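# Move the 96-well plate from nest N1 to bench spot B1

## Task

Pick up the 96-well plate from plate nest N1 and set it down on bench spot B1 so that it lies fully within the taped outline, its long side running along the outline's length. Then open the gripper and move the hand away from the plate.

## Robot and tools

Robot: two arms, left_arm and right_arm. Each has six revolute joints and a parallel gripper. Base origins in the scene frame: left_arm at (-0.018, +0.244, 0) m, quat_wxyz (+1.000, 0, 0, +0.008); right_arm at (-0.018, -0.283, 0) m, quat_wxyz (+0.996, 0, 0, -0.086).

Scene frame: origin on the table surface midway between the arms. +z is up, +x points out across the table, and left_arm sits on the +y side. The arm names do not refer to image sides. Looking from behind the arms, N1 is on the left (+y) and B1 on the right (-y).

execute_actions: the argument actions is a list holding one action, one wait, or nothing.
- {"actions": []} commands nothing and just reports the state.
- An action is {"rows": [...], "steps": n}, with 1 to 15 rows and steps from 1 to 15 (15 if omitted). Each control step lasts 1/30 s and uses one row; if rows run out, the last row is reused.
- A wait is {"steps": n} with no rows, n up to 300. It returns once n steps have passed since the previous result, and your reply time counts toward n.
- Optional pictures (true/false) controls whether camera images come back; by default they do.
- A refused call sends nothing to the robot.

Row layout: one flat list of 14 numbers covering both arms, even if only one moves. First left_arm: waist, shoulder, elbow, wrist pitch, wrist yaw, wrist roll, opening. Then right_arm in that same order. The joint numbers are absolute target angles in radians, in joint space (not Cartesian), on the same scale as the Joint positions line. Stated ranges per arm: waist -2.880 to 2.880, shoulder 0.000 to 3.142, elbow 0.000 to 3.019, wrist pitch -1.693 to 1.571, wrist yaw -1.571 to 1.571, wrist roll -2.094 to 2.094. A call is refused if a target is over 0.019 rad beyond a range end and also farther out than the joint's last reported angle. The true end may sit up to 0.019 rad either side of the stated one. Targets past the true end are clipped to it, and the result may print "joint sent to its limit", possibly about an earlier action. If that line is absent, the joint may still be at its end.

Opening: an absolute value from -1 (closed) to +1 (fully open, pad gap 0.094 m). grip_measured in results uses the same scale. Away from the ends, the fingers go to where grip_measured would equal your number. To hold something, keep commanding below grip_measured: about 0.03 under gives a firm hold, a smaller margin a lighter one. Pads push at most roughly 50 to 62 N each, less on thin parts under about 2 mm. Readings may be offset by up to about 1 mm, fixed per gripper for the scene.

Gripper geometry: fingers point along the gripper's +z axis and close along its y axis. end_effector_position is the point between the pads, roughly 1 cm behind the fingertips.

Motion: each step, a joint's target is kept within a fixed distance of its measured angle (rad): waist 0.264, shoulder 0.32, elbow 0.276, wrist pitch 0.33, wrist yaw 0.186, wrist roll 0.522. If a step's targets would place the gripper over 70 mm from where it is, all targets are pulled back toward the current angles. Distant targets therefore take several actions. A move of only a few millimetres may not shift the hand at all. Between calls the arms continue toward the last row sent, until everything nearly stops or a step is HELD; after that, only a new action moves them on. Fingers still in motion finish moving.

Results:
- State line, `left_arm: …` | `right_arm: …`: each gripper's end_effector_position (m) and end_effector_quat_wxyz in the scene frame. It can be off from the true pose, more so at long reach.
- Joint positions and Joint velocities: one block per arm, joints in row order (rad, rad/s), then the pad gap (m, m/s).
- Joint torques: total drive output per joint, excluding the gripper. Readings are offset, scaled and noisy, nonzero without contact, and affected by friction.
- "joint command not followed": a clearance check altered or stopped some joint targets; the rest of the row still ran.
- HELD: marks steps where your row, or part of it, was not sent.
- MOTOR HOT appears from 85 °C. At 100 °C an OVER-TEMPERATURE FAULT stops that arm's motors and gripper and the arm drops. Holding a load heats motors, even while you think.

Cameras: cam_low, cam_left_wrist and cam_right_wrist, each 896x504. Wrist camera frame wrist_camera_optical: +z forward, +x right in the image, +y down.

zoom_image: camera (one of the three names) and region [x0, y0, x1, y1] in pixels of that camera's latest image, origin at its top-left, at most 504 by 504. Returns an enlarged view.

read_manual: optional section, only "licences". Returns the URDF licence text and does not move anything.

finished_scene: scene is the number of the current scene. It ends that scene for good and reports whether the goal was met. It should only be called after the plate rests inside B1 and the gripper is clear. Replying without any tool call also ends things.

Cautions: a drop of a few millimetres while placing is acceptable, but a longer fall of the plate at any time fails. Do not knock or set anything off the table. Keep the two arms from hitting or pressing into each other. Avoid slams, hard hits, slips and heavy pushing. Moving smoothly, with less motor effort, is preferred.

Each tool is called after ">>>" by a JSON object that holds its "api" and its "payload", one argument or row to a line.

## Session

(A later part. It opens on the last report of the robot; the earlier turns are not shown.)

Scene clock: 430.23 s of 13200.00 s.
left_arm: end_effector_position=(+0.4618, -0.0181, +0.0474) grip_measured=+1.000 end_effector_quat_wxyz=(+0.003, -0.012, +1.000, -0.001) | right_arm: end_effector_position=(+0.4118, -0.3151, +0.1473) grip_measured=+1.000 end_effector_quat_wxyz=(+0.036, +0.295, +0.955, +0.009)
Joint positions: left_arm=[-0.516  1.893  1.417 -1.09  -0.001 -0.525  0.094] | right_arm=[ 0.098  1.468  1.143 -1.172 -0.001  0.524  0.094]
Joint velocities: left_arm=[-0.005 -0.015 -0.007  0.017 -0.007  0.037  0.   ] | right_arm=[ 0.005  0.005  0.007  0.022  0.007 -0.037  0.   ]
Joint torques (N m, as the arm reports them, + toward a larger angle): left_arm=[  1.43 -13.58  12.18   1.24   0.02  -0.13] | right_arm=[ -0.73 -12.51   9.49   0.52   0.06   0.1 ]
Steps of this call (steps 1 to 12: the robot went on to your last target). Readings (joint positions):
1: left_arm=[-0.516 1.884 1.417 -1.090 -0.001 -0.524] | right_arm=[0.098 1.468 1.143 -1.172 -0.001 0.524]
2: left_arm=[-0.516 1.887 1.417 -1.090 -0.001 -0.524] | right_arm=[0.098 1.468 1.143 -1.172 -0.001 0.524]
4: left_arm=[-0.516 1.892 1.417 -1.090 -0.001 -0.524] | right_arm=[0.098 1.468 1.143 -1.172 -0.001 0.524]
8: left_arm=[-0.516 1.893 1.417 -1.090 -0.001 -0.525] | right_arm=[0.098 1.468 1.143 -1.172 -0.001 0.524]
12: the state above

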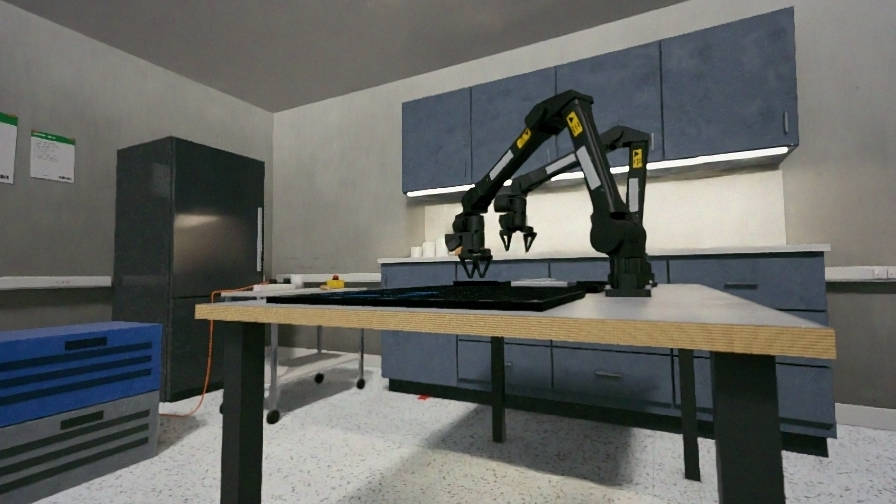

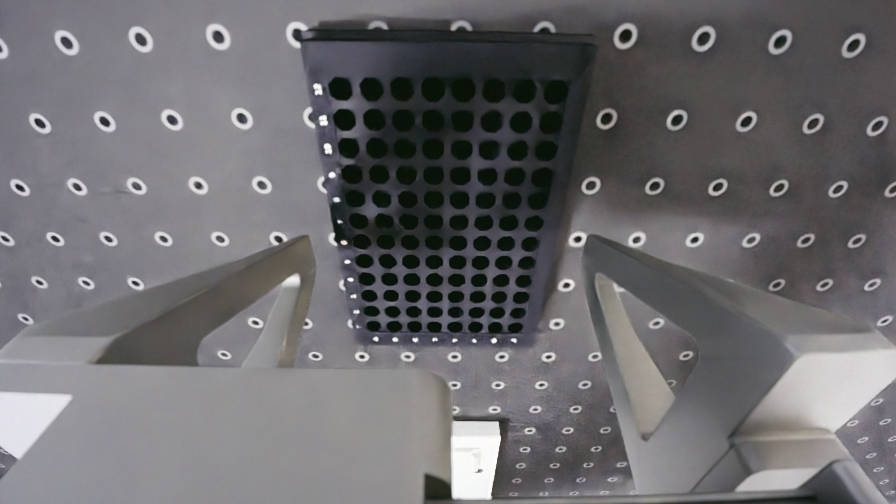

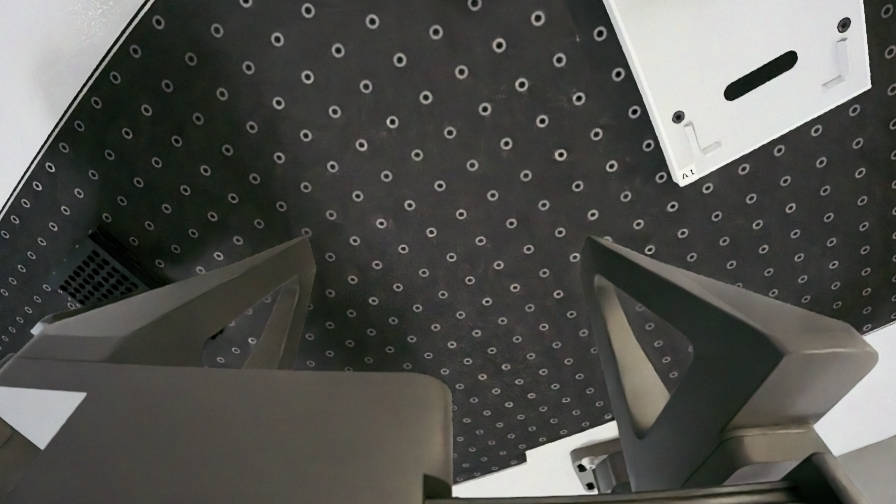

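>>> {"api": "execute_actions", "payload": {
  "actions": [
    {"rows":[[-0.510,1.909,1.422,-1.075,0,-0.538,1,0.100,1.450,1.150,-1.18,0,0.53,1],[-0.510,1.911,1.421,-1.072,0,-0.538,1,0.100,1.450,1.150,-1.18,0,0.53,1],[-0.510,1.914,1.419,-1.068,0,-0.538,1,0.100,1.450,1.150,-1.18,0,0.53,1],[-0.510,1.917,1.417,-1.064,0,-0.538,1,0.100,1.450,1.150,-1.18,0,0.53,1],[-0.510,1.920,1.415,-1.059,0,-0.538,1,0.100,1.450,1.150,-1.18,0,0.53,1],[-0.510,1.923,1.413,-1.054,0,-0.538,1,0.100,1.450,1.150,-1.18,0,0.53,1],[-0.510,1.926,1.411,-1.050,0,-0.538,1,0.100,1.450,1.150,-1.18,0,0.53,1],[-0.510,1.928,1.409,-1.046,0,-0.538,1,0.100,1.450,1.150,-1.18,0,0.53,1],[-0.510,1.930,1.407,-1.042,0,-0.538,1,0.100,1.450,1.150,-1.18,0,0.53,1],[-0.510,1.932,1.406,-1.039,0,-0.538,1,0.100,1.450,1.150,-1.18,0,0.53,1],[-0.510,1.933,1.405,-1.037,0,-0.538,1,0.100,1.450,1.150,-1.18,0,0.53,1],[-0.510,1.934,1.404,-1.035,0,-0.538,1,0.100,1.450,1.150,-1.18,0,0.53,1]],"steps":15}
  ],
  "pictures": false
}}

>>> {"api": "execute_actions", "payload": {
  "actions": [
    {"steps":12}
  ]
}}

Scene clock: 455.37 s of 13200.00 s.
left_arm: end_effector_position=(+0.4620, -0.0182, +0.0295) grip_measured=+1.000 end_effector_quat_wxyz=(+0.003, -0.012, +1.000, -0.001) | right_arm: end_effector_position=(+0.4118, -0.3151, +0.1473) grip_measured=+1.000 end_effector_quat_wxyz=(+0.036, +0.295, +0.955, +0.009)
Joint positions: left_arm=[-0.516  1.915  1.399 -1.049 -0.001 -0.525  0.094] | right_arm=[ 0.098  1.468  1.143 -1.172 -0.001  0.524  0.094]
Joint velocities: left_arm=[-0.015  0.054 -0.046  0.027 -0.066  0.037  0.   ] | right_arm=[-0.005 -0.034 -0.022  0.007 -0.037 -0.037  0.   ]
Joint torques (N m, as the arm reports them, + toward a larger angle): left_arm=[  1.6  -13.53   8.98   1.05   0.02  -0.15] | right_arm=[ -0.83 -12.39   9.48   0.51   0.06   0.1 ]
Steps of this call (steps 1 to 30: the robot went on to your last target; steps 31 to 90: nothing new was sent; then 21.63 s passed at rest; steps 91 to 105: all 15 steps of this action). Readings (joint positions):
91: left_arm=[-0.516 1.893 1.417 -1.090 -0.001 -0.525] | right_arm=[0.098 1.468 1.143 -1.172 -0.001 0.524]
92: left_arm=[-0.516 1.893 1.417 -1.089 -0.001 -0.525] | right_arm=[0.098 1.468 1.143 -1.172 -0.001 0.524]
94: left_arm=[-0.516 1.893 1.416 -1.084 -0.001 -0.525] | right_arm=[0.098 1.468 1.143 -1.172 -0.001 0.524]
98: left_arm=[-0.516 1.896 1.411 -1.067 -0.001 -0.525] | right_arm=[0.098 1.468 1.143 -1.172 -0.001 0.524]
105: the state above

Scene clock: 455.77 s of 13200.00 s.
left_arm: end_effector_position=(+0.4613, -0.0178, +0.0271) grip_measured=+1.000 end_effector_quat_wxyz=(+0.001, -0.012, +1.000, +0.000) | right_arm: end_effector_position=(+0.4118, -0.3151, +0.1473) grip_measured=+1.000 end_effector_quat_wxyz=(+0.036, +0.295, +0.955, +0.009)
Joint positions: left_arm=[-0.516  1.919  1.397 -1.048 -0.001 -0.525  0.094] | right_arm=[ 0.098  1.468  1.143 -1.172 -0.001  0.524  0.094]
Joint velocities: left_arm=[-0.005 -0.005 -0.007 -0.002 -0.007 -0.022  0.   ] | right_arm=[-0.005 -0.005 -0.002  0.007 -0.007 -0.125  0.   ]
Joint torques (N m, as the arm reports them, + toward a larger angle): left_arm=[  1.41 -13.22   8.91   1.17   0.01  -0.15] | right_arm=[ -0.57 -12.5    9.51   0.53   0.06   0.12]
Steps of this call (steps 1 to 12: the robot went on to your last target). Readings (joint positions):
1: left_arm=[-0.516 1.917 1.398 -1.049 -0.001 -0.525] | right_arm=[0.098 1.468 1.143 -1.172 -0.001 0.524]
2: left_arm=[-0.516 1.918 1.397 -1.049 -0.001 -0.525] | right_arm=[0.098 1.468 1.143 -1.172 -0.001 0.524]
4: left_arm=[-0.516 1.919 1.397 -1.049 -0.001 -0.525] | right_arm=[0.098 1.468 1.143 -1.172 -0.001 0.524]
8: left_arm=[-0.516 1.919 1.397 -1.048 -0.001 -0.525] | right_arm=[0.098 1.468 1.143 -1.172 -0.001 0.524]
12: the state above

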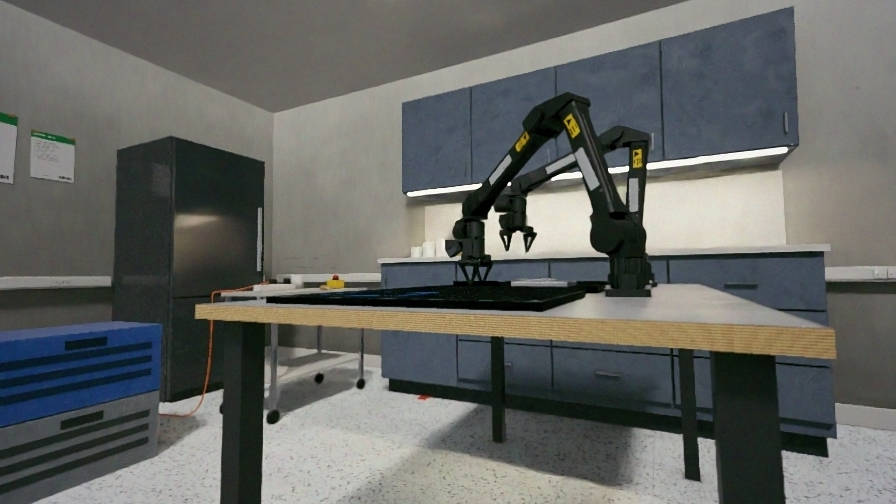

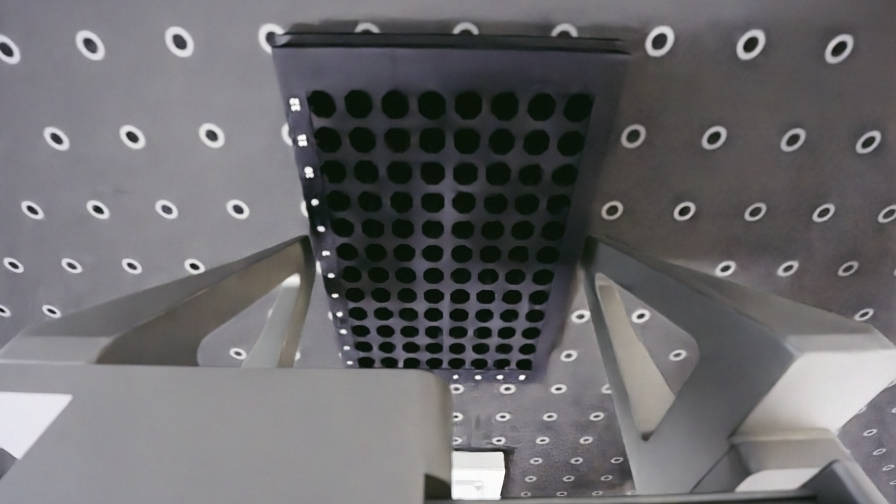

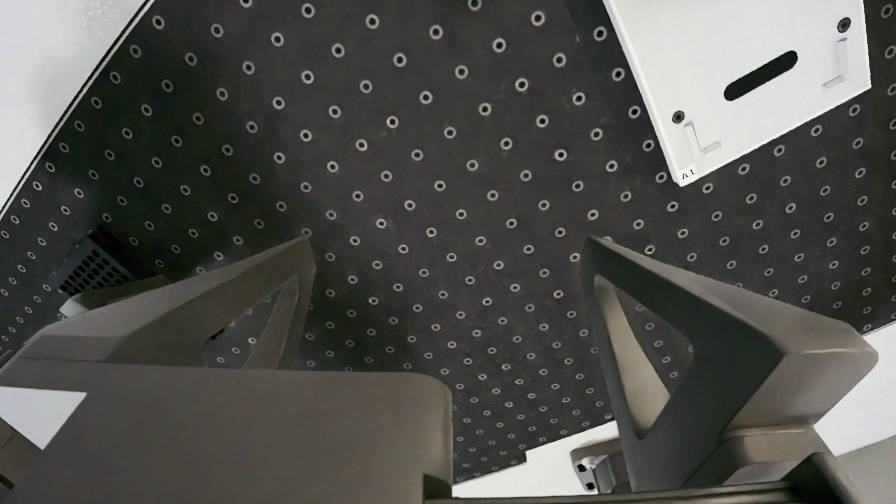

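>>> {"api": "execute_actions", "payload": {
  "actions": [
    {"rows":[[-0.510,1.937,1.404,-1.033,0,-0.538,1,0.100,1.450,1.150,-1.18,0,0.53,1],[-0.510,1.939,1.404,-1.031,0,-0.538,1,0.100,1.450,1.150,-1.18,0,0.53,1]],"steps":12}
  ],
  "pictures": false
}}

>>> {"api": "execute_actions", "payload": {
  "actions": [
    {"rows":[[-0.510,1.939,1.404,-1.031,0,-0.538,0.95,0.100,1.450,1.150,-1.18,0,0.53,1],[-0.510,1.939,1.404,-1.031,0,-0.538,0.90,0.100,1.450,1.150,-1.18,0,0.53,1],[-0.510,1.939,1.404,-1.031,0,-0.538,0.86,0.100,1.450,1.150,-1.18,0,0.53,1],[-0.510,1.939,1.404,-1.031,0,-0.538,0.83,0.100,1.450,1.150,-1.18,0,0.53,1],[-0.510,1.939,1.404,-1.031,0,-0.538,0.81,0.100,1.450,1.150,-1.18,0,0.53,1],[-0.510,1.939,1.404,-1.031,0,-0.538,0.79,0.100,1.450,1.150,-1.18,0,0.53,1],[-0.510,1.939,1.404,-1.031,0,-0.538,0.77,0.100,1.450,1.150,-1.18,0,0.53,1],[-0.510,1.939,1.404,-1.031,0,-0.538,0.75,0.100,1.450,1.150,-1.18,0,0.53,1],[-0.510,1.939,1.404,-1.031,0,-0.538,0.735,0.100,1.450,1.150,-1.18,0,0.53,1]],"steps":15}
  ],
  "pictures": false
}}

Scene clock: 466.57 s of 13200.00 s.
left_arm: end_effector_position=(+0.4620, -0.0182, +0.0271) grip_measured=+1.000 end_effector_quat_wxyz=(+0.002, -0.012, +1.000, -0.001) | right_arm: end_effector_position=(+0.4118, -0.3151, +0.1473) grip_measured=+1.000 end_effector_quat_wxyz=(+0.036, +0.295, +0.955, +0.009)
Joint positions: left_arm=[-0.516  1.919  1.397 -1.044 -0.001 -0.525  0.094] | right_arm=[ 0.098  1.468  1.143 -1.172 -0.001  0.524  0.094]
Joint velocities: left_arm=[-0.005 -0.005 -0.002 -0.012 -0.066 -0.081  0.   ] | right_arm=[-0.015 -0.005 -0.002  0.002  0.022  0.051  0.   ]
Joint torques (N m, as the arm reports them, + toward a larger angle): left_arm=[  1.69 -12.91   8.84   1.22   0.01  -0.15] | right_arm=[ -0.68 -12.5    9.51   0.48   0.07   0.09]
Steps of this call (steps 1 to 15: the robot went on to your last target; steps 16 to 90: nothing new was sent; then 7.40 s passed at rest; steps 91 to 102: all 12 steps of this action). Readings (joint positions):
91: left_arm=[-0.516 1.919 1.397 -1.048 -0.001 -0.525] | right_arm=[0.098 1.468 1.143 -1.172 -0.001 0.524]
92: left_arm=[-0.516 1.919 1.397 -1.047 -0.001 -0.525] | right_arm=[0.098 1.468 1.143 -1.172 -0.001 0.524]
94: left_arm=[-0.516 1.919 1.397 -1.045 -0.001 -0.525] | right_arm=[0.098 1.468 1.143 -1.172 -0.001 0.524]
98: left_arm=[-0.516 1.919 1.397 -1.044 -0.001 -0.525] | right_arm=[0.098 1.468 1.143 -1.172 -0.001 0.524]
102: the state above

Scene clock: 467.07 s of 13200.00 s.
left_arm: end_effector_position=(+0.4622, -0.0183, +0.0271) grip_measured=+0.758 end_effector_quat_wxyz=(+0.003, -0.012, +1.000, -0.001) | right_arm: end_effector_position=(+0.4118, -0.3151, +0.1473) grip_measured=+1.000 end_effector_quat_wxyz=(+0.036, +0.295, +0.955, +0.009)
Joint positions: left_arm=[-0.516  1.919  1.397 -1.043 -0.001 -0.525  0.083] | right_arm=[ 0.098  1.468  1.143 -1.172 -0.001  0.524  0.094]
Joint velocities: left_arm=[-0.015 -0.005 -0.007 -0.017  0.051 -0.007 -0.001] | right_arm=[ 0.005 -0.005  0.002 -0.002 -0.007 -0.022  0.   ]
Joint torques (N m, as the arm reports them, + toward a larger angle): left_arm=[  1.64 -13.37   8.89   1.15   0.04  -0.12] | right_arm=[ -0.62 -12.5    9.49   0.51   0.06   0.12]
Steps of this call (steps 1 to 15: all 15 steps of this action). Readings (joint positions):
1: left_arm=[-0.516 1.919 1.397 -1.044 -0.001 -0.525] | right_arm=[0.098 1.468 1.143 -1.172 -0.001 0.524]
2: left_arm=[-0.516 1.919 1.397 -1.044 -0.001 -0.525] | right_arm=[0.098 1.468 1.143 -1.172 -0.001 0.524]
4: left_arm=[-0.516 1.919 1.397 -1.044 -0.001 -0.525] | right_arm=[0.098 1.468 1.143 -1.172 -0.001 0.524]
8: left_arm=[-0.516 1.919 1.397 -1.044 -0.001 -0.525] | right_arm=[0.098 1.468 1.143 -1.172 -0.001 0.524]
15: the state above

>>> {"api": "execute_actions", "payload": {
  "actions": [
    {"rows":[[-0.510,1.889,1.440,-1.045,0,-0.538,0.725,0.100,1.450,1.150,-1.18,0,0.53,1],[-0.510,1.885,1.441,-1.050,0,-0.538,0.725,0.100,1.450,1.150,-1.18,0,0.53,1],[-0.510,1.879,1.443,-1.053,0,-0.538,0.725,0.100,1.450,1.150,-1.18,0,0.53,1],[-0.510,1.871,1.446,-1.055,0,-0.538,0.725,0.100,1.450,1.150,-1.18,0,0.53,1],[-0.510,1.862,1.449,-1.061,0,-0.538,0.725,0.100,1.450,1.150,-1.18,0,0.53,1],[-0.510,1.853,1.453,-1.070,0,-0.538,0.725,0.100,1.450,1.150,-1.18,0,0.53,1],[-0.510,1.843,1.456,-1.080,0,-0.538,0.725,0.100,1.450,1.150,-1.18,0,0.53,1],[-0.510,1.834,1.459,-1.093,0,-0.538,0.725,0.100,1.450,1.150,-1.18,0,0.53,1],[-0.510,1.826,1.462,-1.106,0,-0.538,0.725,0.100,1.450,1.150,-1.18,0,0.53,1],[-0.510,1.820,1.464,-1.119,0,-0.538,0.725,0.100,1.450,1.150,-1.18,0,0.53,1],[-0.510,1.816,1.465,-1.132,0,-0.538,0.725,0.100,1.450,1.150,-1.18,0,0.53,1],[-0.510,1.814,1.466,-1.142,0,-0.538,0.725,0.100,1.450,1.150,-1.18,0,0.53,1],[-0.510,1.814,1.466,-1.151,0,-0.538,0.725,0.100,1.450,1.150,-1.18,0,0.53,1],[-0.510,1.814,1.466,-1.157,0,-0.538,0.725,0.100,1.450,1.150,-1.18,0,0.53,1],[-0.510,1.814,1.466,-1.159,0,-0.538,0.725,0.100,1.450,1.150,-1.18,0,0.53,1]],"steps":15}
  ],
  "pictures": false
}}

>>> {"api": "execute_actions", "payload": {
  "actions": [
    {"rows":[[-0.508,1.814,1.466,-1.159,0,-0.536,0.725,0.100,1.450,1.150,-1.18,0,0.53,1],[-0.504,1.814,1.466,-1.159,0,-0.532,0.725,0.100,1.450,1.150,-1.18,0,0.53,1],[-0.496,1.814,1.466,-1.159,0,-0.524,0.725,0.100,1.450,1.150,-1.18,0,0.53,1],[-0.486,1.814,1.466,-1.159,0,-0.513,0.725,0.100,1.450,1.150,-1.18,0,0.53,1],[-0.473,1.814,1.466,-1.159,0,-0.500,0.725,0.100,1.450,1.150,-1.18,0,0.53,1],[-0.458,1.814,1.466,-1.159,0,-0.484,0.725,0.100,1.450,1.150,-1.18,0,0.53,1],[-0.440,1.814,1.466,-1.159,0,-0.465,0.725,0.100,1.450,1.150,-1.18,0,0.53,1],[-0.420,1.814,1.466,-1.159,0,-0.445,0.725,0.100,1.450,1.150,-1.18,0,0.53,1],[-0.398,1.814,1.466,-1.159,0,-0.422,0.725,0.100,1.450,1.150,-1.18,0,0.53,1],[-0.374,1.814,1.466,-1.159,0,-0.397,0.725,0.100,1.450,1.150,-1.18,0,0.53,1],[-0.348,1.814,1.466,-1.159,0,-0.371,0.725,0.100,1.450,1.150,-1.18,0,0.53,1],[-0.321,1.814,1.466,-1.159,0,-0.342,0.725,0.100,1.450,1.150,-1.18,0,0.53,1],[-0.292,1.814,1.466,-1.159,0,-0.313,0.725,0.100,1.450,1.150,-1.18,0,0.53,1],[-0.261,1.814,1.466,-1.159,0,-0.281,0.725,0.100,1.450,1.150,-1.18,0,0.53,1],[-0.230,1.814,1.466,-1.159,0,-0.249,0.725,0.100,1.450,1.150,-1.18,0,0.53,1]],"steps":15}
  ],
  "pictures": false
}}

>>> {"api": "execute_actions", "payload": {
  "actions": [
    {"rows":[[-0.197,1.814,1.466,-1.159,0,-0.215,0.725,0.100,1.450,1.150,-1.18,0,0.53,1],[-0.164,1.814,1.466,-1.159,0,-0.181,0.725,0.100,1.450,1.150,-1.18,0,0.53,1],[-0.130,1.814,1.466,-1.159,0,-0.146,0.725,0.100,1.450,1.150,-1.18,0,0.53,1],[-0.095,1.814,1.466,-1.159,0,-0.110,0.725,0.100,1.450,1.150,-1.18,0,0.53,1],[-0.060,1.814,1.466,-1.159,0,-0.073,0.725,0.100,1.450,1.150,-1.18,0,0.53,1],[-0.024,1.814,1.466,-1.159,0,-0.036,0.725,0.100,1.450,1.150,-1.18,0,0.53,1],[0.012,1.814,1.466,-1.159,0,0.001,0.725,0.100,1.450,1.150,-1.18,0,0.53,1],[0.048,1.814,1.466,-1.159,0,0.038,0.725,0.100,1.450,1.150,-1.18,0,0.53,1],[0.084,1.814,1.466,-1.159,0,0.075,0.725,0.100,1.450,1.150,-1.18,0,0.53,1],[0.120,1.814,1.466,-1.159,0,0.112,0.725,0.100,1.450,1.150,-1.18,0,0.53,1],[0.155,1.814,1.466,-1.159,0,0.149,0.725,0.100,1.450,1.150,-1.18,0,0.53,1],[0.190,1.814,1.466,-1.159,0,0.185,0.725,0.100,1.450,1.150,-1.18,0,0.53,1],[0.224,1.814,1.466,-1.159,0,0.220,0.725,0.100,1.450,1.150,-1.18,0,0.53,1],[0.257,1.814,1.466,-1.159,0,0.254,0.725,0.100,1.450,1.150,-1.18,0,0.53,1],[0.290,1.814,1.466,-1.159,0,0.288,0.725,0.100,1.450,1.150,-1.18,0,0.53,1]],"steps":15}
  ],
  "pictures": false
}}

>>> {"api": "execute_actions", "payload": {
  "actions": [
    {"rows":[[0.321,1.814,1.466,-1.159,0,0.320,0.725,0.100,1.450,1.150,-1.18,0,0.53,1],[0.352,1.814,1.466,-1.159,0,0.352,0.725,0.100,1.450,1.150,-1.18,0,0.53,1],[0.381,1.814,1.466,-1.159,0,0.381,0.725,0.100,1.450,1.150,-1.18,0,0.53,1],[0.408,1.814,1.466,-1.159,0,0.410,0.725,0.100,1.450,1.150,-1.18,0,0.53,1],[0.434,1.814,1.466,-1.159,0,0.436,0.725,0.100,1.450,1.150,-1.18,0,0.53,1],[0.458,1.814,1.466,-1.159,0,0.461,0.725,0.100,1.450,1.150,-1.18,0,0.53,1],[0.480,1.814,1.466,-1.159,0,0.484,0.725,0.100,1.450,1.150,-1.18,0,0.53,1],[0.500,1.814,1.466,-1.159,0,0.504,0.725,0.100,1.450,1.150,-1.18,0,0.53,1],[0.518,1.814,1.466,-1.159,0,0.523,0.725,0.100,1.450,1.150,-1.18,0,0.53,1],[0.533,1.814,1.466,-1.159,0,0.539,0.725,0.100,1.450,1.150,-1.18,0,0.53,1],[0.546,1.814,1.466,-1.159,0,0.552,0.725,0.100,1.450,1.150,-1.18,0,0.53,1],[0.556,1.814,1.466,-1.159,0,0.563,0.725,0.100,1.450,1.150,-1.18,0,0.53,1],[0.564,1.814,1.466,-1.159,0,0.571,0.725,0.100,1.450,1.150,-1.18,0,0.53,1],[0.568,1.814,1.466,-1.159,0,0.575,0.725,0.100,1.450,1.150,-1.18,0,0.53,1],[0.570,1.814,1.466,-1.159,0,0.577,0.725,0.100,1.450,1.150,-1.18,0,0.53,1]],"steps":15}
  ],
  "pictures": false
}}

>>> {"api": "execute_actions", "payload": {
  "actions": [
    {"steps":20}
  ]
}}

Scene clock: 556.33 s of 13200.00 s.
left_arm: end_effector_position=(+0.4540, -0.0138, +0.0720) grip_measured=+0.758 end_effector_quat_wxyz=(+0.002, -0.012, +1.000, -0.001) | right_arm: end_effector_position=(+0.4118, -0.3151, +0.1473) grip_measured=+1.000 end_effector_quat_wxyz=(+0.036, +0.295, +0.955, +0.009)
Joint positions: left_arm=[-0.516  1.844  1.415 -1.137 -0.001 -0.525  0.083] | right_arm=[ 0.098  1.468  1.143 -1.172 -0.001  0.524  0.094]
Joint velocities: left_arm=[ 0.015 -0.21   0.1   -0.203 -0.095 -0.022 -0.001] | right_arm=[-0.005 -0.005  0.012 -0.002 -0.081 -0.022  0.   ]
Joint torques (N m, as the arm reports them, + toward a larger angle): left_arm=[  1.59 -15.61  12.5    0.48   0.02  -0.15] | right_arm=[ -0.74 -12.41   9.48   0.52   0.06   0.11]
Steps of this call (steps 1 to 15: the robot went on to your last target; steps 16 to 90: nothing new was sent; then 85.77 s passed at rest; steps 91 to 105: all 15 steps of this action). Readings (joint positions):
91: left_arm=[-0.516 1.919 1.397 -1.043 -0.001 -0.525] | right_arm=[0.098 1.468 1.143 -1.172 -0.001 0.524]
92: left_arm=[-0.516 1.919 1.397 -1.043 -0.001 -0.525] | right_arm=[0.098 1.468 1.143 -1.172 -0.001 0.524]
94: left_arm=[-0.516 1.918 1.397 -1.043 -0.001 -0.525] | right_arm=[0.098 1.468 1.143 -1.172 -0.001 0.524]
98: left_arm=[-0.516 1.904 1.397 -1.063 -0.001 -0.525] | right_arm=[0.098 1.468 1.143 -1.172 -0.001 0.524]
105: the state above

Scene clock: 556.83 s of 13200.00 s.
left_arm: end_effector_position=(+0.4982, +0.0882, +0.0820) grip_measured=+0.758 end_effector_quat_wxyz=(+0.007, -0.038, +0.999, -0.002) | right_arm: end_effector_position=(+0.4118, -0.3151, +0.1473) grip_measured=+1.000 end_effector_quat_wxyz=(+0.036, +0.295, +0.955, +0.009)
Joint positions: left_arm=[-0.309  1.831  1.424 -1.149 -0.    -0.369  0.083] | right_arm=[ 0.098  1.468  1.143 -1.172 -0.001  0.524  0.094]
Joint velocities: left_arm=[ 0.991 -0.005 -0.017 -0.002  0.037  0.74   0.   ] | right_arm=[-0.005  0.005 -0.002  0.017  0.051 -0.007  0.   ]
Joint torques (N m, as the arm reports them, + toward a larger angle): left_arm=[  2.02 -15.53  12.29   0.39   0.01   0.05] | right_arm=[ -0.67 -12.33   9.47   0.54   0.07   0.11]
Steps of this call (steps 1 to 15: all 15 steps of this action). Readings (joint positions):
1: left_arm=[-0.516 1.839 1.418 -1.142 -0.001 -0.525] | right_arm=[0.098 1.468 1.143 -1.172 -0.001 0.524]
2: left_arm=[-0.516 1.834 1.421 -1.144 -0.001 -0.525] | right_arm=[0.098 1.468 1.143 -1.172 -0.001 0.524]
4: left_arm=[-0.513 1.831 1.423 -1.147 -0.001 -0.525] | right_arm=[0.098 1.468 1.143 -1.172 -0.001 0.524]
8: left_arm=[-0.483 1.831 1.424 -1.149 -0.000 -0.502] | right_arm=[0.098 1.468 1.143 -1.172 -0.001 0.524]
15: the state above

Scene clock: 557.33 s of 13200.00 s.
left_arm: end_effector_position=(+0.5050, +0.3758, +0.0820) grip_measured=+0.758 end_effector_quat_wxyz=(+0.007, -0.061, +0.998, +0.001) | right_arm: end_effector_position=(+0.4118, -0.3151, +0.1473) grip_measured=+1.000 end_effector_quat_wxyz=(+0.036, +0.295, +0.955, +0.009)
Joint positions: left_arm=[ 0.231  1.831  1.424 -1.149 -0.     0.125  0.083] | right_arm=[ 0.098  1.468  1.143 -1.172 -0.001  0.524  0.094]
Joint velocities: left_arm=[ 1.011 -0.015 -0.012  0.007  0.051  0.96  -0.001] | right_arm=[-0.005 -0.005  0.002  0.017 -0.051  0.037  0.   ]
Joint torques (N m, as the arm reports them, + toward a larger angle): left_arm=[  0.75 -15.56  12.4    0.25   0.03   0.06] | right_arm=[ -0.58 -12.62   9.46   0.54   0.06   0.11]
Steps of this call (steps 1 to 15: all 15 steps of this action). Readings (joint positions):
1: left_arm=[-0.275 1.831 1.424 -1.149 -0.000 -0.343] | right_arm=[0.098 1.468 1.143 -1.172 -0.001 0.524]
2: left_arm=[-0.239 1.831 1.424 -1.149 -0.000 -0.315] | right_arm=[0.098 1.468 1.143 -1.172 -0.001 0.524]
4: left_arm=[-0.166 1.831 1.424 -1.149 -0.000 -0.255] | right_arm=[0.098 1.468 1.143 -1.172 -0.001 0.524]
8: left_arm=[-0.018 1.831 1.424 -1.149 -0.000 -0.122] | right_arm=[0.098 1.468 1.143 -1.172 -0.001 0.524]
15: the state above

Scene clock: 557.83 s of 13200.00 s.
left_arm: end_effector_position=(+0.4293, +0.5456, +0.0820) grip_measured=+0.758 end_effector_quat_wxyz=(+0.006, -0.041, +0.999, +0.004) | right_arm: end_effector_position=(+0.4118, -0.3151, +0.1473) grip_measured=+1.000 end_effector_quat_wxyz=(+0.036, +0.295, +0.955, +0.009)
Joint positions: left_arm=[ 0.578  1.831  1.424 -1.149 -0.     0.512  0.083] | right_arm=[ 0.098  1.468  1.143 -1.172 -0.001  0.524  0.094]
Joint velocities: left_arm=[ 0.171 -0.024 -0.012 -0.002 -0.007  0.33  -0.   ] | right_arm=[-0.005 -0.005  0.007 -0.012 -0.022 -0.007  0.   ]
Joint torques (N m, as the arm reports them, + toward a larger angle): left_arm=[  0.35 -15.3   12.32   0.28   0.07   0.11] | right_arm=[ -0.61 -12.44   9.5    0.53   0.07   0.11]
Steps of this call (steps 1 to 15: all 15 steps of this action). Readings (joint positions):
1: left_arm=[0.265 1.831 1.424 -1.149 -0.000 0.160] | right_arm=[0.098 1.468 1.143 -1.172 -0.001 0.524]
2: left_arm=[0.298 1.831 1.424 -1.149 -0.000 0.194] | right_arm=[0.098 1.468 1.143 -1.172 -0.001 0.524]
4: left_arm=[0.361 1.831 1.424 -1.149 -0.000 0.260] | right_arm=[0.098 1.468 1.143 -1.172 -0.001 0.524]
8: left_arm=[0.470 1.831 1.424 -1.149 -0.000 0.376] | right_arm=[0.098 1.468 1.143 -1.172 -0.001 0.524]
15: the state above

Scene clock: 558.50 s of 13200.00 s.
left_arm: end_effector_position=(+0.4299, +0.5445, +0.0820) grip_measured=+0.758 end_effector_quat_wxyz=(+0.006, -0.014, +1.000, +0.004) | right_arm: end_effector_position=(+0.4118, -0.3151, +0.1473) grip_measured=+1.000 end_effector_quat_wxyz=(+0.036, +0.295, +0.955, +0.009)
Joint positions: left_arm=[ 0.575  1.831  1.424 -1.149 -0.     0.563  0.083] | right_arm=[ 0.098  1.468  1.143 -1.172 -0.001  0.524  0.094]
Joint velocities: left_arm=[-0.005 -0.005 -0.002 -0.002 -0.051  0.037 -0.001] | right_arm=[ 0.005 -0.024 -0.002 -0.007  0.022  0.066  0.   ]
Joint torques (N m, as the arm reports them, + toward a larger angle): left_arm=[  0.53 -15.2   12.47   0.32   0.1    0.13] | right_arm=[ -0.65 -12.41   9.51   0.5    0.07   0.1 ]
Steps of this call (steps 1 to 20: the robot went on to your last target). Readings (joint positions):
1: left_arm=[0.582 1.831 1.424 -1.149 -0.000 0.522] | right_arm=[0.098 1.468 1.143 -1.172 -0.001 0.524]
2: left_arm=[0.584 1.831 1.424 -1.149 -0.000 0.530] | right_arm=[0.098 1.468 1.143 -1.172 -0.001 0.524]
4: left_arm=[0.583 1.831 1.424 -1.149 -0.000 0.543] | right_arm=[0.098 1.468 1.143 -1.172 -0.001 0.524]
8: left_arm=[0.577 1.831 1.424 -1.149 -0.000 0.555] | right_arm=[0.098 1.468 1.143 -1.172 -0.001 0.524]
20: the state above

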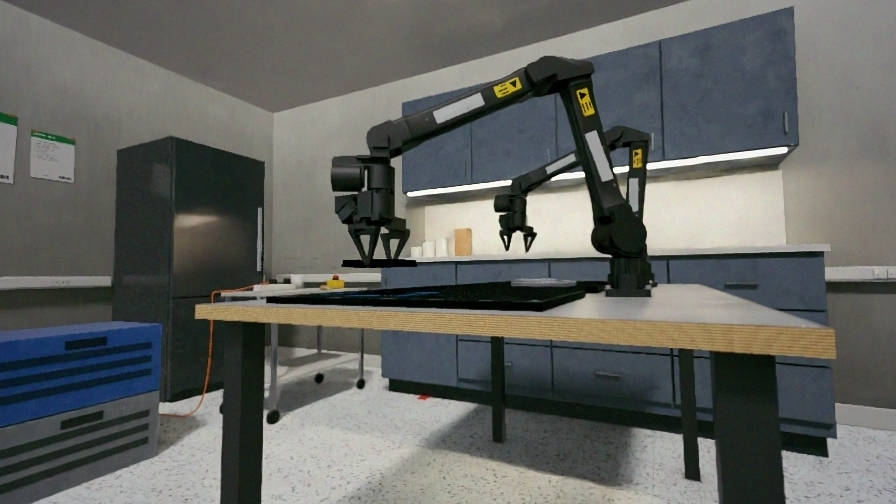

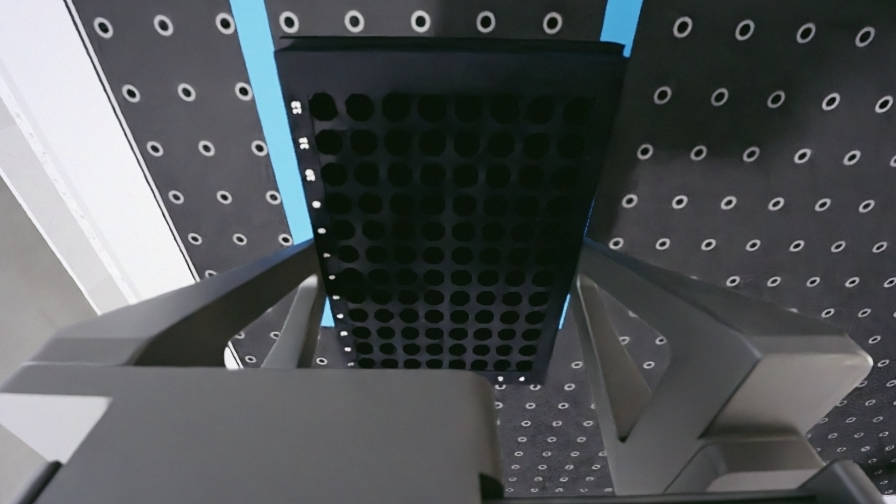

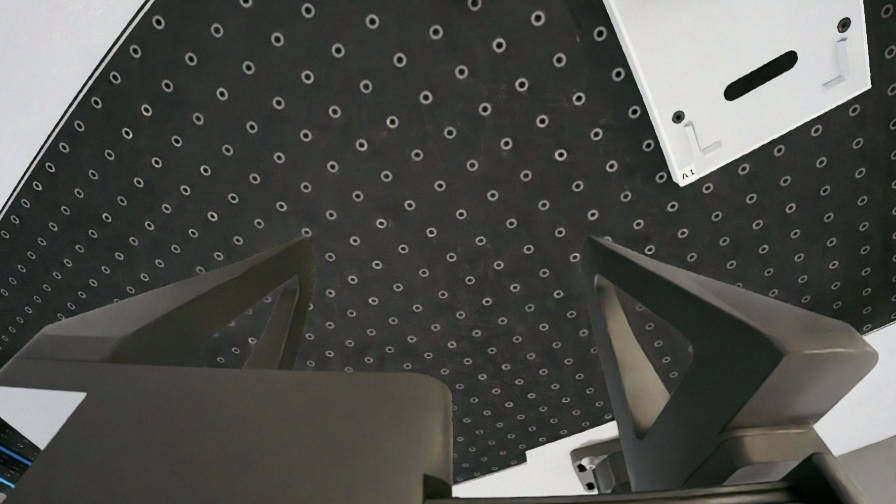

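>>> {"api": "execute_actions", "payload": {
  "actions": [
    {"rows":[[0.580,1.845,1.430,-1.136,0,0.580,0.725,0.100,1.450,1.150,-1.18,0,0.53,1],[0.584,1.846,1.429,-1.134,0,0.585,0.725,0.100,1.450,1.150,-1.18,0,0.53,1],[0.588,1.848,1.428,-1.132,0,0.590,0.725,0.100,1.450,1.150,-1.18,0,0.53,1],[0.592,1.850,1.427,-1.129,0,0.592,0.725,0.100,1.450,1.150,-1.18,0,0.53,1],[0.592,1.852,1.425,-1.125,0,0.592,0.725,0.100,1.450,1.150,-1.18,0,0.53,1],[0.592,1.855,1.423,-1.121,0,0.592,0.725,0.100,1.450,1.150,-1.18,0,0.53,1],[0.592,1.858,1.420,-1.116,0,0.592,0.725,0.100,1.450,1.150,-1.18,0,0.53,1],[0.592,1.862,1.418,-1.111,0,0.592,0.725,0.100,1.450,1.150,-1.18,0,0.53,1],[0.592,1.866,1.415,-1.105,0,0.592,0.725,0.100,1.450,1.150,-1.18,0,0.53,1],[0.592,1.869,1.412,-1.099,0,0.592,0.725,0.100,1.450,1.150,-1.18,0,0.53,1],[0.592,1.873,1.409,-1.093,0,0.592,0.725,0.100,1.450,1.150,-1.18,0,0.53,1],[0.592,1.878,1.407,-1.087,0,0.592,0.725,0.100,1.450,1.150,-1.18,0,0.53,1],[0.592,1.882,1.404,-1.081,0,0.592,0.725,0.100,1.450,1.150,-1.18,0,0.53,1],[0.592,1.886,1.401,-1.075,0,0.592,0.725,0.100,1.450,1.150,-1.18,0,0.53,1],[0.592,1.889,1.398,-1.069,0,0.592,0.725,0.100,1.450,1.150,-1.18,0,0.53,1]],"steps":15}
  ],
  "pictures": false
}}

>>> {"api": "execute_actions", "payload": {
  "actions": [
    {"rows":[[0.592,1.893,1.395,-1.063,0,0.592,0.725,0.100,1.450,1.150,-1.18,0,0.53,1],[0.592,1.897,1.393,-1.058,0,0.592,0.725,0.100,1.450,1.150,-1.18,0,0.53,1],[0.592,1.900,1.390,-1.053,0,0.592,0.725,0.100,1.450,1.150,-1.18,0,0.53,1],[0.592,1.903,1.388,-1.049,0,0.592,0.725,0.100,1.450,1.150,-1.18,0,0.53,1],[0.592,1.905,1.386,-1.045,0,0.592,0.725,0.100,1.450,1.150,-1.18,0,0.53,1],[0.592,1.907,1.385,-1.042,0,0.592,0.725,0.100,1.450,1.150,-1.18,0,0.53,1],[0.592,1.909,1.384,-1.040,0,0.592,0.725,0.100,1.450,1.150,-1.18,0,0.53,1],[0.592,1.910,1.383,-1.038,0,0.592,0.725,0.100,1.450,1.150,-1.18,0,0.53,1]],"steps":15}
  ],
  "pictures": false
}}

>>> {"api": "execute_actions", "payload": {
  "actions": [
    {"steps":8}
  ]
}}

Scene clock: 599.47 s of 13200.00 s.
left_arm: end_effector_position=(+0.4281, +0.5510, +0.0590) grip_measured=+0.758 end_effector_quat_wxyz=(+0.007, -0.012, +1.000, +0.005) | right_arm: end_effector_position=(+0.4118, -0.3151, +0.1473) grip_measured=+1.000 end_effector_quat_wxyz=(+0.036, +0.295, +0.955, +0.009)
Joint positions: left_arm=[ 0.587  1.859  1.4   -1.093 -0.     0.578  0.083] | right_arm=[ 0.098  1.468  1.143 -1.172 -0.001  0.524  0.094]
Joint velocities: left_arm=[-0.015  0.142 -0.085  0.183 -0.037 -0.022  0.002] | right_arm=[-0.005 -0.005  0.002  0.007 -0.066 -0.051  0.   ]
Joint torques (N m, as the arm reports them, + toward a larger angle): left_arm=[  1.2  -12.69   8.84   1.06   0.07   0.1 ] | right_arm=[ -0.54 -12.49   9.5    0.49   0.06   0.11]
Steps of this call (steps 1 to 15: the robot went on to your last target; steps 16 to 90: nothing new was sent; then 37.47 s passed at rest; steps 91 to 105: all 15 steps of this action). Readings (joint positions):
91: left_arm=[0.575 1.831 1.424 -1.149 -0.000 0.564] | right_arm=[0.098 1.468 1.143 -1.172 -0.001 0.524]
92: left_arm=[0.575 1.831 1.424 -1.149 -0.000 0.566] | right_arm=[0.098 1.468 1.143 -1.172 -0.001 0.524]
94: left_arm=[0.576 1.831 1.423 -1.146 -0.000 0.570] | right_arm=[0.098 1.468 1.143 -1.172 -0.001 0.524]
98: left_arm=[0.583 1.832 1.418 -1.133 -0.000 0.575] | right_arm=[0.098 1.468 1.143 -1.172 -0.001 0.524]
105: the state above

Scene clock: 599.97 s of 13200.00 s.
left_arm: end_effector_position=(+0.4248, +0.5488, +0.0297) grip_measured=+0.758 end_effector_quat_wxyz=(-0.002, -0.012, +1.000, -0.001) | right_arm: end_effector_position=(+0.4118, -0.3151, +0.1473) grip_measured=+1.000 end_effector_quat_wxyz=(+0.036, +0.295, +0.955, +0.009)
Joint positions: left_arm=[ 0.587  1.899  1.374 -1.051 -0.     0.579  0.083] | right_arm=[ 0.098  1.468  1.143 -1.172 -0.001  0.524  0.094]
Joint velocities: left_arm=[-0.005 -0.005 -0.002  0.012 -0.037 -0.007 -0.001] | right_arm=[-0.015 -0.005  0.012 -0.002  0.007 -0.022  0.   ]
Joint torques (N m, as the arm reports them, + toward a larger angle): left_arm=[  1.48 -13.59   8.97   1.21   0.09   0.09] | right_arm=[ -0.64 -12.39   9.44   0.5    0.06   0.11]
Steps of this call (steps 1 to 15: all 15 steps of this action). Readings (joint positions):
1: left_arm=[0.587 1.865 1.396 -1.088 -0.000 0.578] | right_arm=[0.098 1.468 1.143 -1.172 -0.001 0.524]
2: left_arm=[0.587 1.870 1.392 -1.082 -0.000 0.578] | right_arm=[0.098 1.468 1.143 -1.172 -0.001 0.524]
4: left_arm=[0.587 1.880 1.386 -1.072 -0.000 0.579] | right_arm=[0.098 1.468 1.143 -1.172 -0.001 0.524]
8: left_arm=[0.587 1.895 1.376 -1.057 -0.000 0.579] | right_arm=[0.098 1.468 1.143 -1.172 -0.001 0.524]
15: the state above

Scene clock: 600.23 s of 13200.00 s.
left_arm: end_effector_position=(+0.4248, +0.5488, +0.0297) grip_measured=+0.758 end_effector_quat_wxyz=(-0.002, -0.012, +1.000, -0.001) | right_arm: end_effector_position=(+0.4118, -0.3151, +0.1473) grip_measured=+1.000 end_effector_quat_wxyz=(+0.036, +0.295, +0.955, +0.009)
Joint positions: left_arm=[ 0.587  1.899  1.374 -1.051 -0.     0.579  0.083] | right_arm=[ 0.098  1.468  1.143 -1.172 -0.001  0.524  0.094]
Joint velocities: left_arm=[ 0.005 -0.005  0.002 -0.012  0.037 -0.007 -0.001] | right_arm=[-0.005 -0.005  0.017 -0.002 -0.007  0.022  0.   ]
Joint torques (N m, as the arm reports them, + toward a larger angle): left_arm=[  1.54 -13.55   9.11   1.19   0.1    0.09] | right_arm=[ -0.83 -12.39   9.45   0.53   0.07   0.12]
Steps of this call (steps 1 to 8: the robot went on to your last target). Readings (joint positions):
1: left_arm=[0.587 1.899 1.374 -1.051 -0.000 0.579] | right_arm=[0.098 1.468 1.143 -1.172 -0.001 0.524]
2: left_arm=[0.587 1.899 1.374 -1.051 -0.000 0.579] | right_arm=[0.098 1.468 1.143 -1.172 -0.001 0.524]
4: left_arm=[0.587 1.899 1.374 -1.051 -0.000 0.579] | right_arm=[0.098 1.468 1.143 -1.172 -0.001 0.524]
8: the state above

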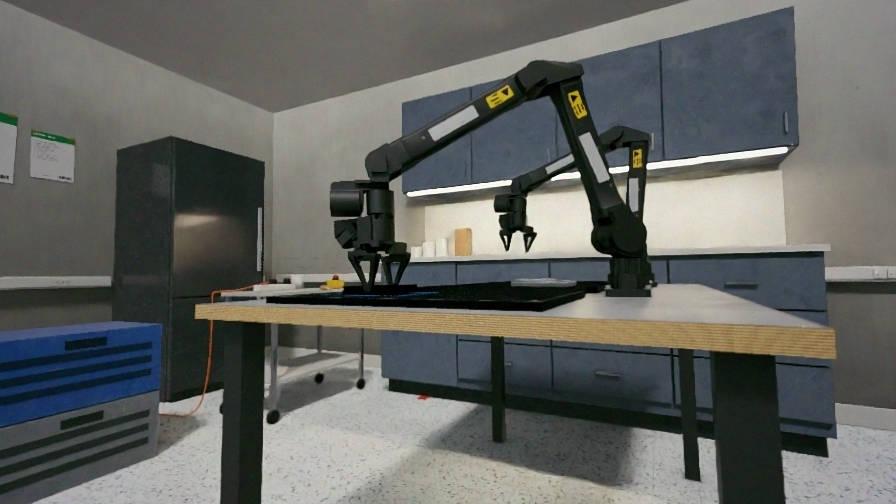

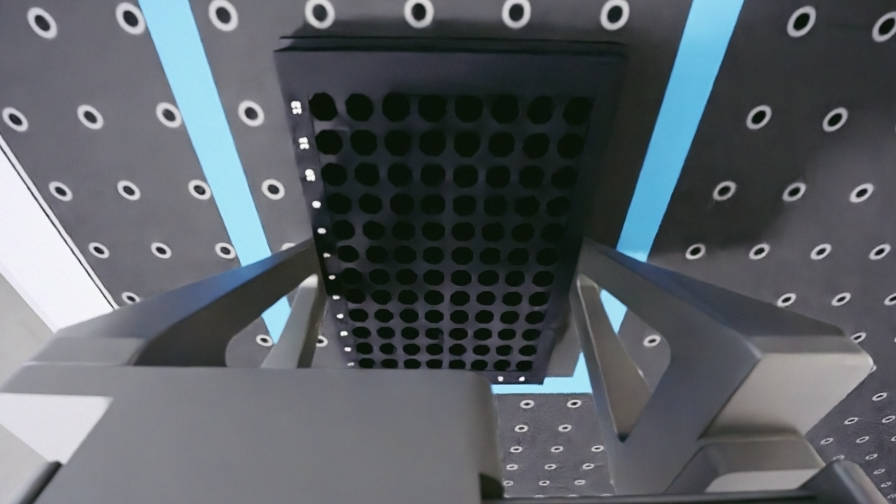

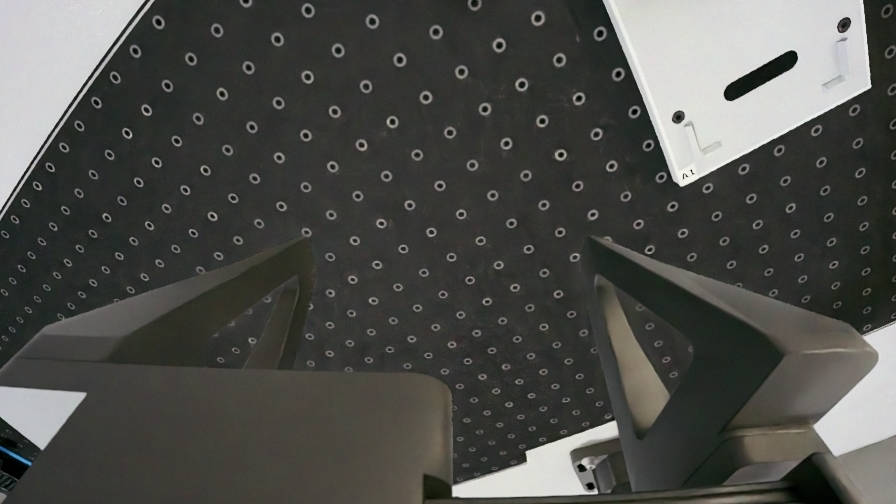

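>>> {"api": "execute_actions", "payload": {
  "actions": [
    {"rows":[[0.592,1.910,1.379,-1.034,0,0.592,0.725,0.100,1.450,1.150,-1.18,0,0.53,1],[0.592,1.910,1.377,-1.030,0,0.592,0.725,0.100,1.450,1.150,-1.18,0,0.53,1],[0.592,1.910,1.375,-1.027,0,0.592,0.725,0.100,1.450,1.150,-1.18,0,0.53,1]],"steps":12}
  ],
  "pictures": false
}}

>>> {"api": "execute_actions", "payload": {
  "actions": [
    {"rows":[[0.592,1.910,1.375,-1.027,0,0.592,0.76,0.100,1.450,1.150,-1.18,0,0.53,1],[0.592,1.910,1.375,-1.027,0,0.592,0.79,0.100,1.450,1.150,-1.18,0,0.53,1],[0.592,1.910,1.375,-1.027,0,0.592,0.84,0.100,1.450,1.150,-1.18,0,0.53,1],[0.592,1.910,1.375,-1.027,0,0.592,0.90,0.100,1.450,1.150,-1.18,0,0.53,1],[0.592,1.910,1.375,-1.027,0,0.592,0.95,0.100,1.450,1.150,-1.18,0,0.53,1],[0.592,1.910,1.375,-1.027,0,0.592,1,0.100,1.450,1.150,-1.18,0,0.53,1]],"steps":10}
  ],
  "pictures": false
}}

>>> {"api": "execute_actions", "payload": {
  "actions": [
    {"rows":[[0.592,1.870,1.412,-1.042,0,0.592,1,0.100,1.450,1.150,-1.18,0,0.53,1],[0.592,1.866,1.415,-1.047,0,0.592,1,0.100,1.450,1.150,-1.18,0,0.53,1],[0.592,1.860,1.420,-1.050,0,0.592,1,0.100,1.450,1.150,-1.18,0,0.53,1],[0.592,1.852,1.427,-1.055,0,0.592,1,0.100,1.450,1.150,-1.18,0,0.53,1],[0.592,1.843,1.435,-1.064,0,0.592,1,0.100,1.450,1.150,-1.18,0,0.53,1],[0.592,1.833,1.443,-1.076,0,0.592,1,0.100,1.450,1.150,-1.18,0,0.53,1],[0.592,1.822,1.451,-1.090,0,0.592,1,0.100,1.450,1.150,-1.18,0,0.53,1],[0.592,1.810,1.458,-1.106,0,0.592,1,0.100,1.450,1.150,-1.18,0,0.53,1],[0.592,1.797,1.464,-1.123,0,0.592,1,0.100,1.450,1.150,-1.18,0,0.53,1],[0.592,1.784,1.468,-1.140,0,0.592,1,0.100,1.450,1.150,-1.18,0,0.53,1],[0.592,1.770,1.470,-1.157,0,0.592,1,0.100,1.450,1.150,-1.18,0,0.53,1],[0.592,1.756,1.470,-1.174,0,0.592,1,0.100,1.450,1.150,-1.18,0,0.53,1],[0.592,1.742,1.470,-1.190,0,0.592,1,0.100,1.450,1.150,-1.18,0,0.53,1],[0.592,1.728,1.470,-1.205,0,0.592,1,0.100,1.450,1.150,-1.18,0,0.53,1],[0.592,1.715,1.470,-1.219,0,0.592,1,0.100,1.450,1.150,-1.18,0,0.53,1]],"steps":15}
  ],
  "pictures": false
}}

>>> {"api": "execute_actions", "payload": {
  "actions": [
    {"rows":[[0.592,1.703,1.470,-1.232,0,0.592,1,0.100,1.450,1.150,-1.18,0,0.53,1],[0.592,1.692,1.470,-1.244,0,0.592,1,0.100,1.450,1.150,-1.18,0,0.53,1],[0.592,1.682,1.470,-1.255,0,0.592,1,0.100,1.450,1.150,-1.18,0,0.53,1],[0.592,1.674,1.470,-1.264,0,0.592,1,0.100,1.450,1.150,-1.18,0,0.53,1],[0.592,1.668,1.470,-1.271,0,0.592,1,0.100,1.450,1.150,-1.18,0,0.53,1],[0.592,1.663,1.470,-1.276,0,0.592,1,0.100,1.450,1.150,-1.18,0,0.53,1],[0.592,1.660,1.470,-1.280,0,0.592,1,0.100,1.450,1.150,-1.18,0,0.53,1]],"steps":15}
  ]
}}

Scene clock: 629.40 s of 13200.00 s.
left_arm: end_effector_position=(+0.4253, +0.5491, +0.0282) grip_measured=+0.758 end_effector_quat_wxyz=(+0.000, -0.012, +1.000, +0.000) | right_arm: end_effector_position=(+0.4118, -0.3151, +0.1473) grip_measured=+1.000 end_effector_quat_wxyz=(+0.036, +0.295, +0.955, +0.009)
Joint positions: left_arm=[ 0.587  1.899  1.369 -1.04  -0.     0.579  0.083] | right_arm=[ 0.098  1.468  1.143 -1.172 -0.001  0.524  0.094]
Joint velocities: left_arm=[-0.005 -0.024 -0.012 -0.002  0.007  0.022 -0.001] | right_arm=[ 0.005  0.005 -0.002 -0.012  0.022 -0.007  0.   ]
Joint torques (N m, as the arm reports them, + toward a larger angle): left_arm=[  1.51 -13.56   8.75   1.17   0.1    0.07] | right_arm=[ -0.72 -12.39   9.51   0.5    0.06   0.1 ]
Steps of this call (steps 1 to 15: the robot went on to your last target; steps 16 to 90: nothing new was sent; then 25.77 s passed at rest; steps 91 to 102: all 12 steps of this action). Readings (joint positions):
91: left_arm=[0.587 1.899 1.374 -1.050 -0.000 0.579] | right_arm=[0.098 1.468 1.143 -1.172 -0.001 0.524]
92: left_arm=[0.587 1.899 1.374 -1.048 -0.000 0.579] | right_arm=[0.098 1.468 1.143 -1.172 -0.001 0.524]
94: left_arm=[0.587 1.899 1.373 -1.043 -0.000 0.579] | right_arm=[0.098 1.468 1.143 -1.172 -0.001 0.524]
98: left_arm=[0.587 1.899 1.370 -1.040 -0.000 0.579] | right_arm=[0.098 1.468 1.143 -1.172 -0.001 0.524]
102: the state above

Scene clock: 629.73 s of 13200.00 s.
left_arm: end_effector_position=(+0.4253, +0.5491, +0.0282) grip_measured=+1.000 end_effector_quat_wxyz=(+0.000, -0.012, +1.000, +0.000) | right_arm: end_effector_position=(+0.4118, -0.3151, +0.1473) grip_measured=+1.000 end_effector_quat_wxyz=(+0.036, +0.295, +0.955, +0.009)
Joint positions: left_arm=[ 0.587  1.899  1.369 -1.04  -0.     0.579  0.094] | right_arm=[ 0.098  1.468  1.143 -1.172 -0.001  0.524  0.094]
Joint velocities: left_arm=[-0.005 -0.005 -0.007 -0.007 -0.066  0.007  0.   ] | right_arm=[ 0.005 -0.005 -0.012 -0.007 -0.007 -0.022  0.   ]
Joint torques (N m, as the arm reports them, + toward a larger angle): left_arm=[  1.23 -13.49   8.76   1.17   0.08   0.08] | right_arm=[ -0.64 -12.47   9.44   0.55   0.06   0.12]
Steps of this call (steps 1 to 10: all 10 steps of this action). Readings (joint positions):
1: left_arm=[0.587 1.899 1.369 -1.040 -0.000 0.579] | right_arm=[0.098 1.468 1.143 -1.172 -0.001 0.524]
2: left_arm=[0.587 1.899 1.369 -1.040 -0.000 0.579] | right_arm=[0.098 1.468 1.143 -1.172 -0.001 0.524]
4: left_arm=[0.587 1.899 1.369 -1.040 -0.000 0.579] | right_arm=[0.098 1.468 1.143 -1.172 -0.001 0.524]
8: left_arm=[0.587 1.899 1.369 -1.040 -0.000 0.579] | right_arm=[0.098 1.468 1.143 -1.172 -0.001 0.524]
10: the state above

Scene clock: 630.23 s of 13200.00 s.
left_arm: end_effector_position=(+0.4189, +0.5447, +0.0982) grip_measured=+1.000 end_effector_quat_wxyz=(+0.008, -0.012, +1.000, +0.005) | right_arm: end_effector_position=(+0.4118, -0.3151, +0.1473) grip_measured=+1.000 end_effector_quat_wxyz=(+0.036, +0.295, +0.955, +0.009)
Joint positions: left_arm=[ 0.587  1.791  1.412 -1.173 -0.     0.579  0.094] | right_arm=[ 0.098  1.468  1.143 -1.172 -0.001  0.524  0.094]
Joint velocities: left_arm=[-0.015 -0.571  0.071 -0.51  -0.022  0.051  0.   ] | right_arm=[-0.015 -0.005  0.002  0.012 -0.051  0.007  0.   ]
Joint torques (N m, as the arm reports them, + toward a larger angle): left_arm=[  1.39 -16.64  13.68   0.43   0.09   0.11] | right_arm=[ -0.57 -12.45   9.43   0.53   0.05   0.11]
Steps of this call (steps 1 to 15: all 15 steps of this action). Readings (joint positions):
1: left_arm=[0.587 1.899 1.369 -1.040 -0.000 0.579] | right_arm=[0.098 1.468 1.143 -1.172 -0.001 0.524]
2: left_arm=[0.587 1.899 1.369 -1.040 -0.000 0.579] | right_arm=[0.098 1.468 1.143 -1.172 -0.001 0.524]
4: left_arm=[0.587 1.898 1.370 -1.041 -0.000 0.579] | right_arm=[0.098 1.468 1.143 -1.172 -0.001 0.524]
8: left_arm=[0.587 1.886 1.384 -1.070 -0.000 0.579] | right_arm=[0.098 1.468 1.143 -1.172 -0.001 0.524]
15: the state above

Scene clock: 630.73 s of 13200.00 s.
left_arm: end_effector_position=(+0.4045, +0.5347, +0.1692) grip_measured=+1.000 end_effector_quat_wxyz=(+0.029, -0.012, +0.999, +0.020) | right_arm: end_effector_position=(+0.4118, -0.3151, +0.1473) grip_measured=+1.000 end_effector_quat_wxyz=(+0.036, +0.295, +0.955, +0.009)
Joint positions: left_arm=[ 0.587  1.66   1.43  -1.27  -0.     0.579  0.094] | right_arm=[ 0.098  1.468  1.143 -1.172 -0.001  0.524  0.094]
Joint velocities: left_arm=[ 0.005 -0.015  0.002 -0.002  0.037  0.022  0.   ] | right_arm=[-0.005 -0.005 -0.007  0.007 -0.007 -0.081  0.   ]
Joint torques (N m, as the arm reports them, + toward a larger angle): left_arm=[  1.46 -12.2   12.82   0.42   0.08   0.09] | right_arm=[ -0.69 -12.53   9.45   0.55   0.06   0.11]
Steps of this call (steps 1 to 15: all 15 steps of this action). Readings (joint positions):
1: left_arm=[0.587 1.771 1.414 -1.190 -0.000 0.579] | right_arm=[0.098 1.468 1.143 -1.172 -0.001 0.524]
2: left_arm=[0.587 1.752 1.416 -1.205 -0.000 0.579] | right_arm=[0.098 1.468 1.143 -1.172 -0.001 0.524]
4: left_arm=[0.587 1.716 1.421 -1.231 -0.000 0.579] | right_arm=[0.098 1.468 1.143 -1.172 -0.001 0.524]
8: left_arm=[0.587 1.668 1.429 -1.262 -0.000 0.579] | right_arm=[0.098 1.468 1.143 -1.172 -0.001 0.524]
15: the state above

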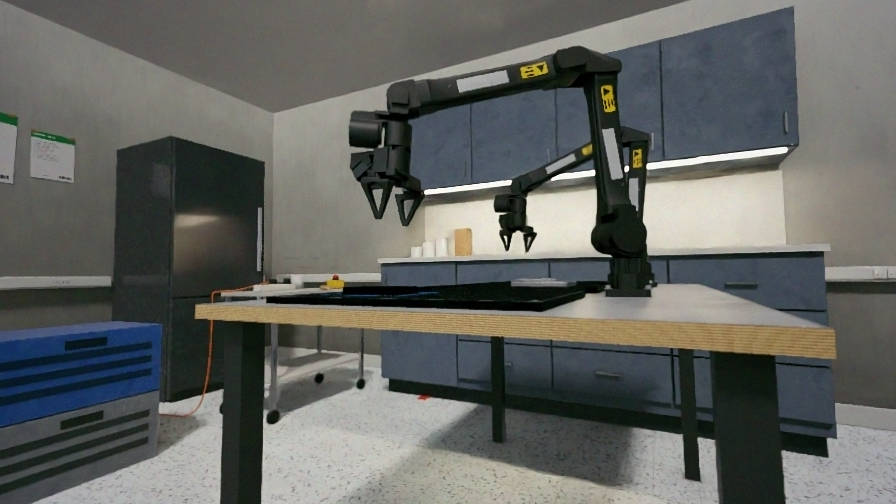

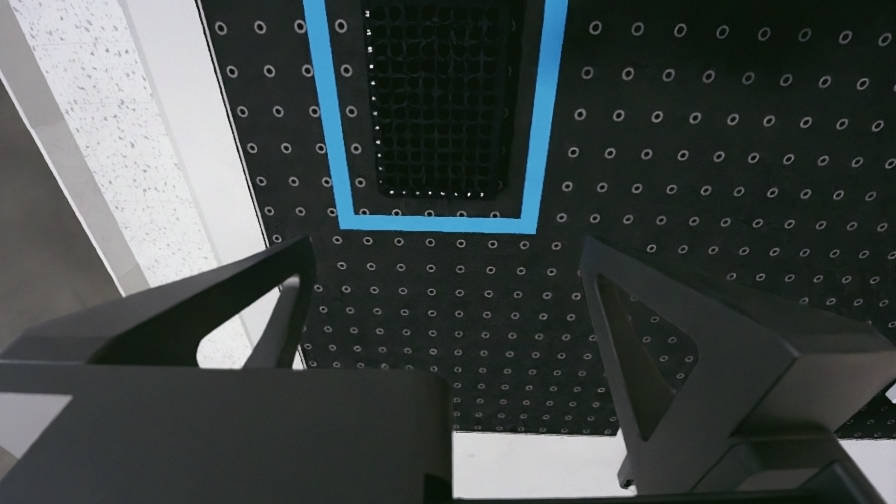

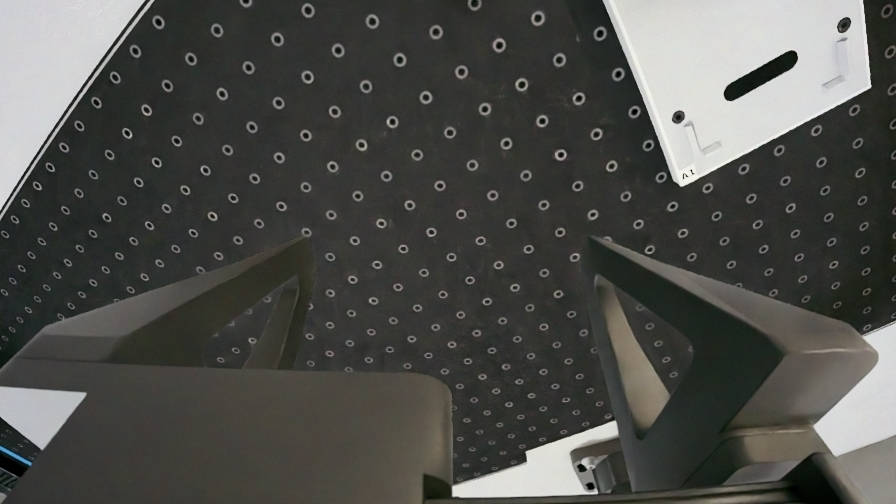

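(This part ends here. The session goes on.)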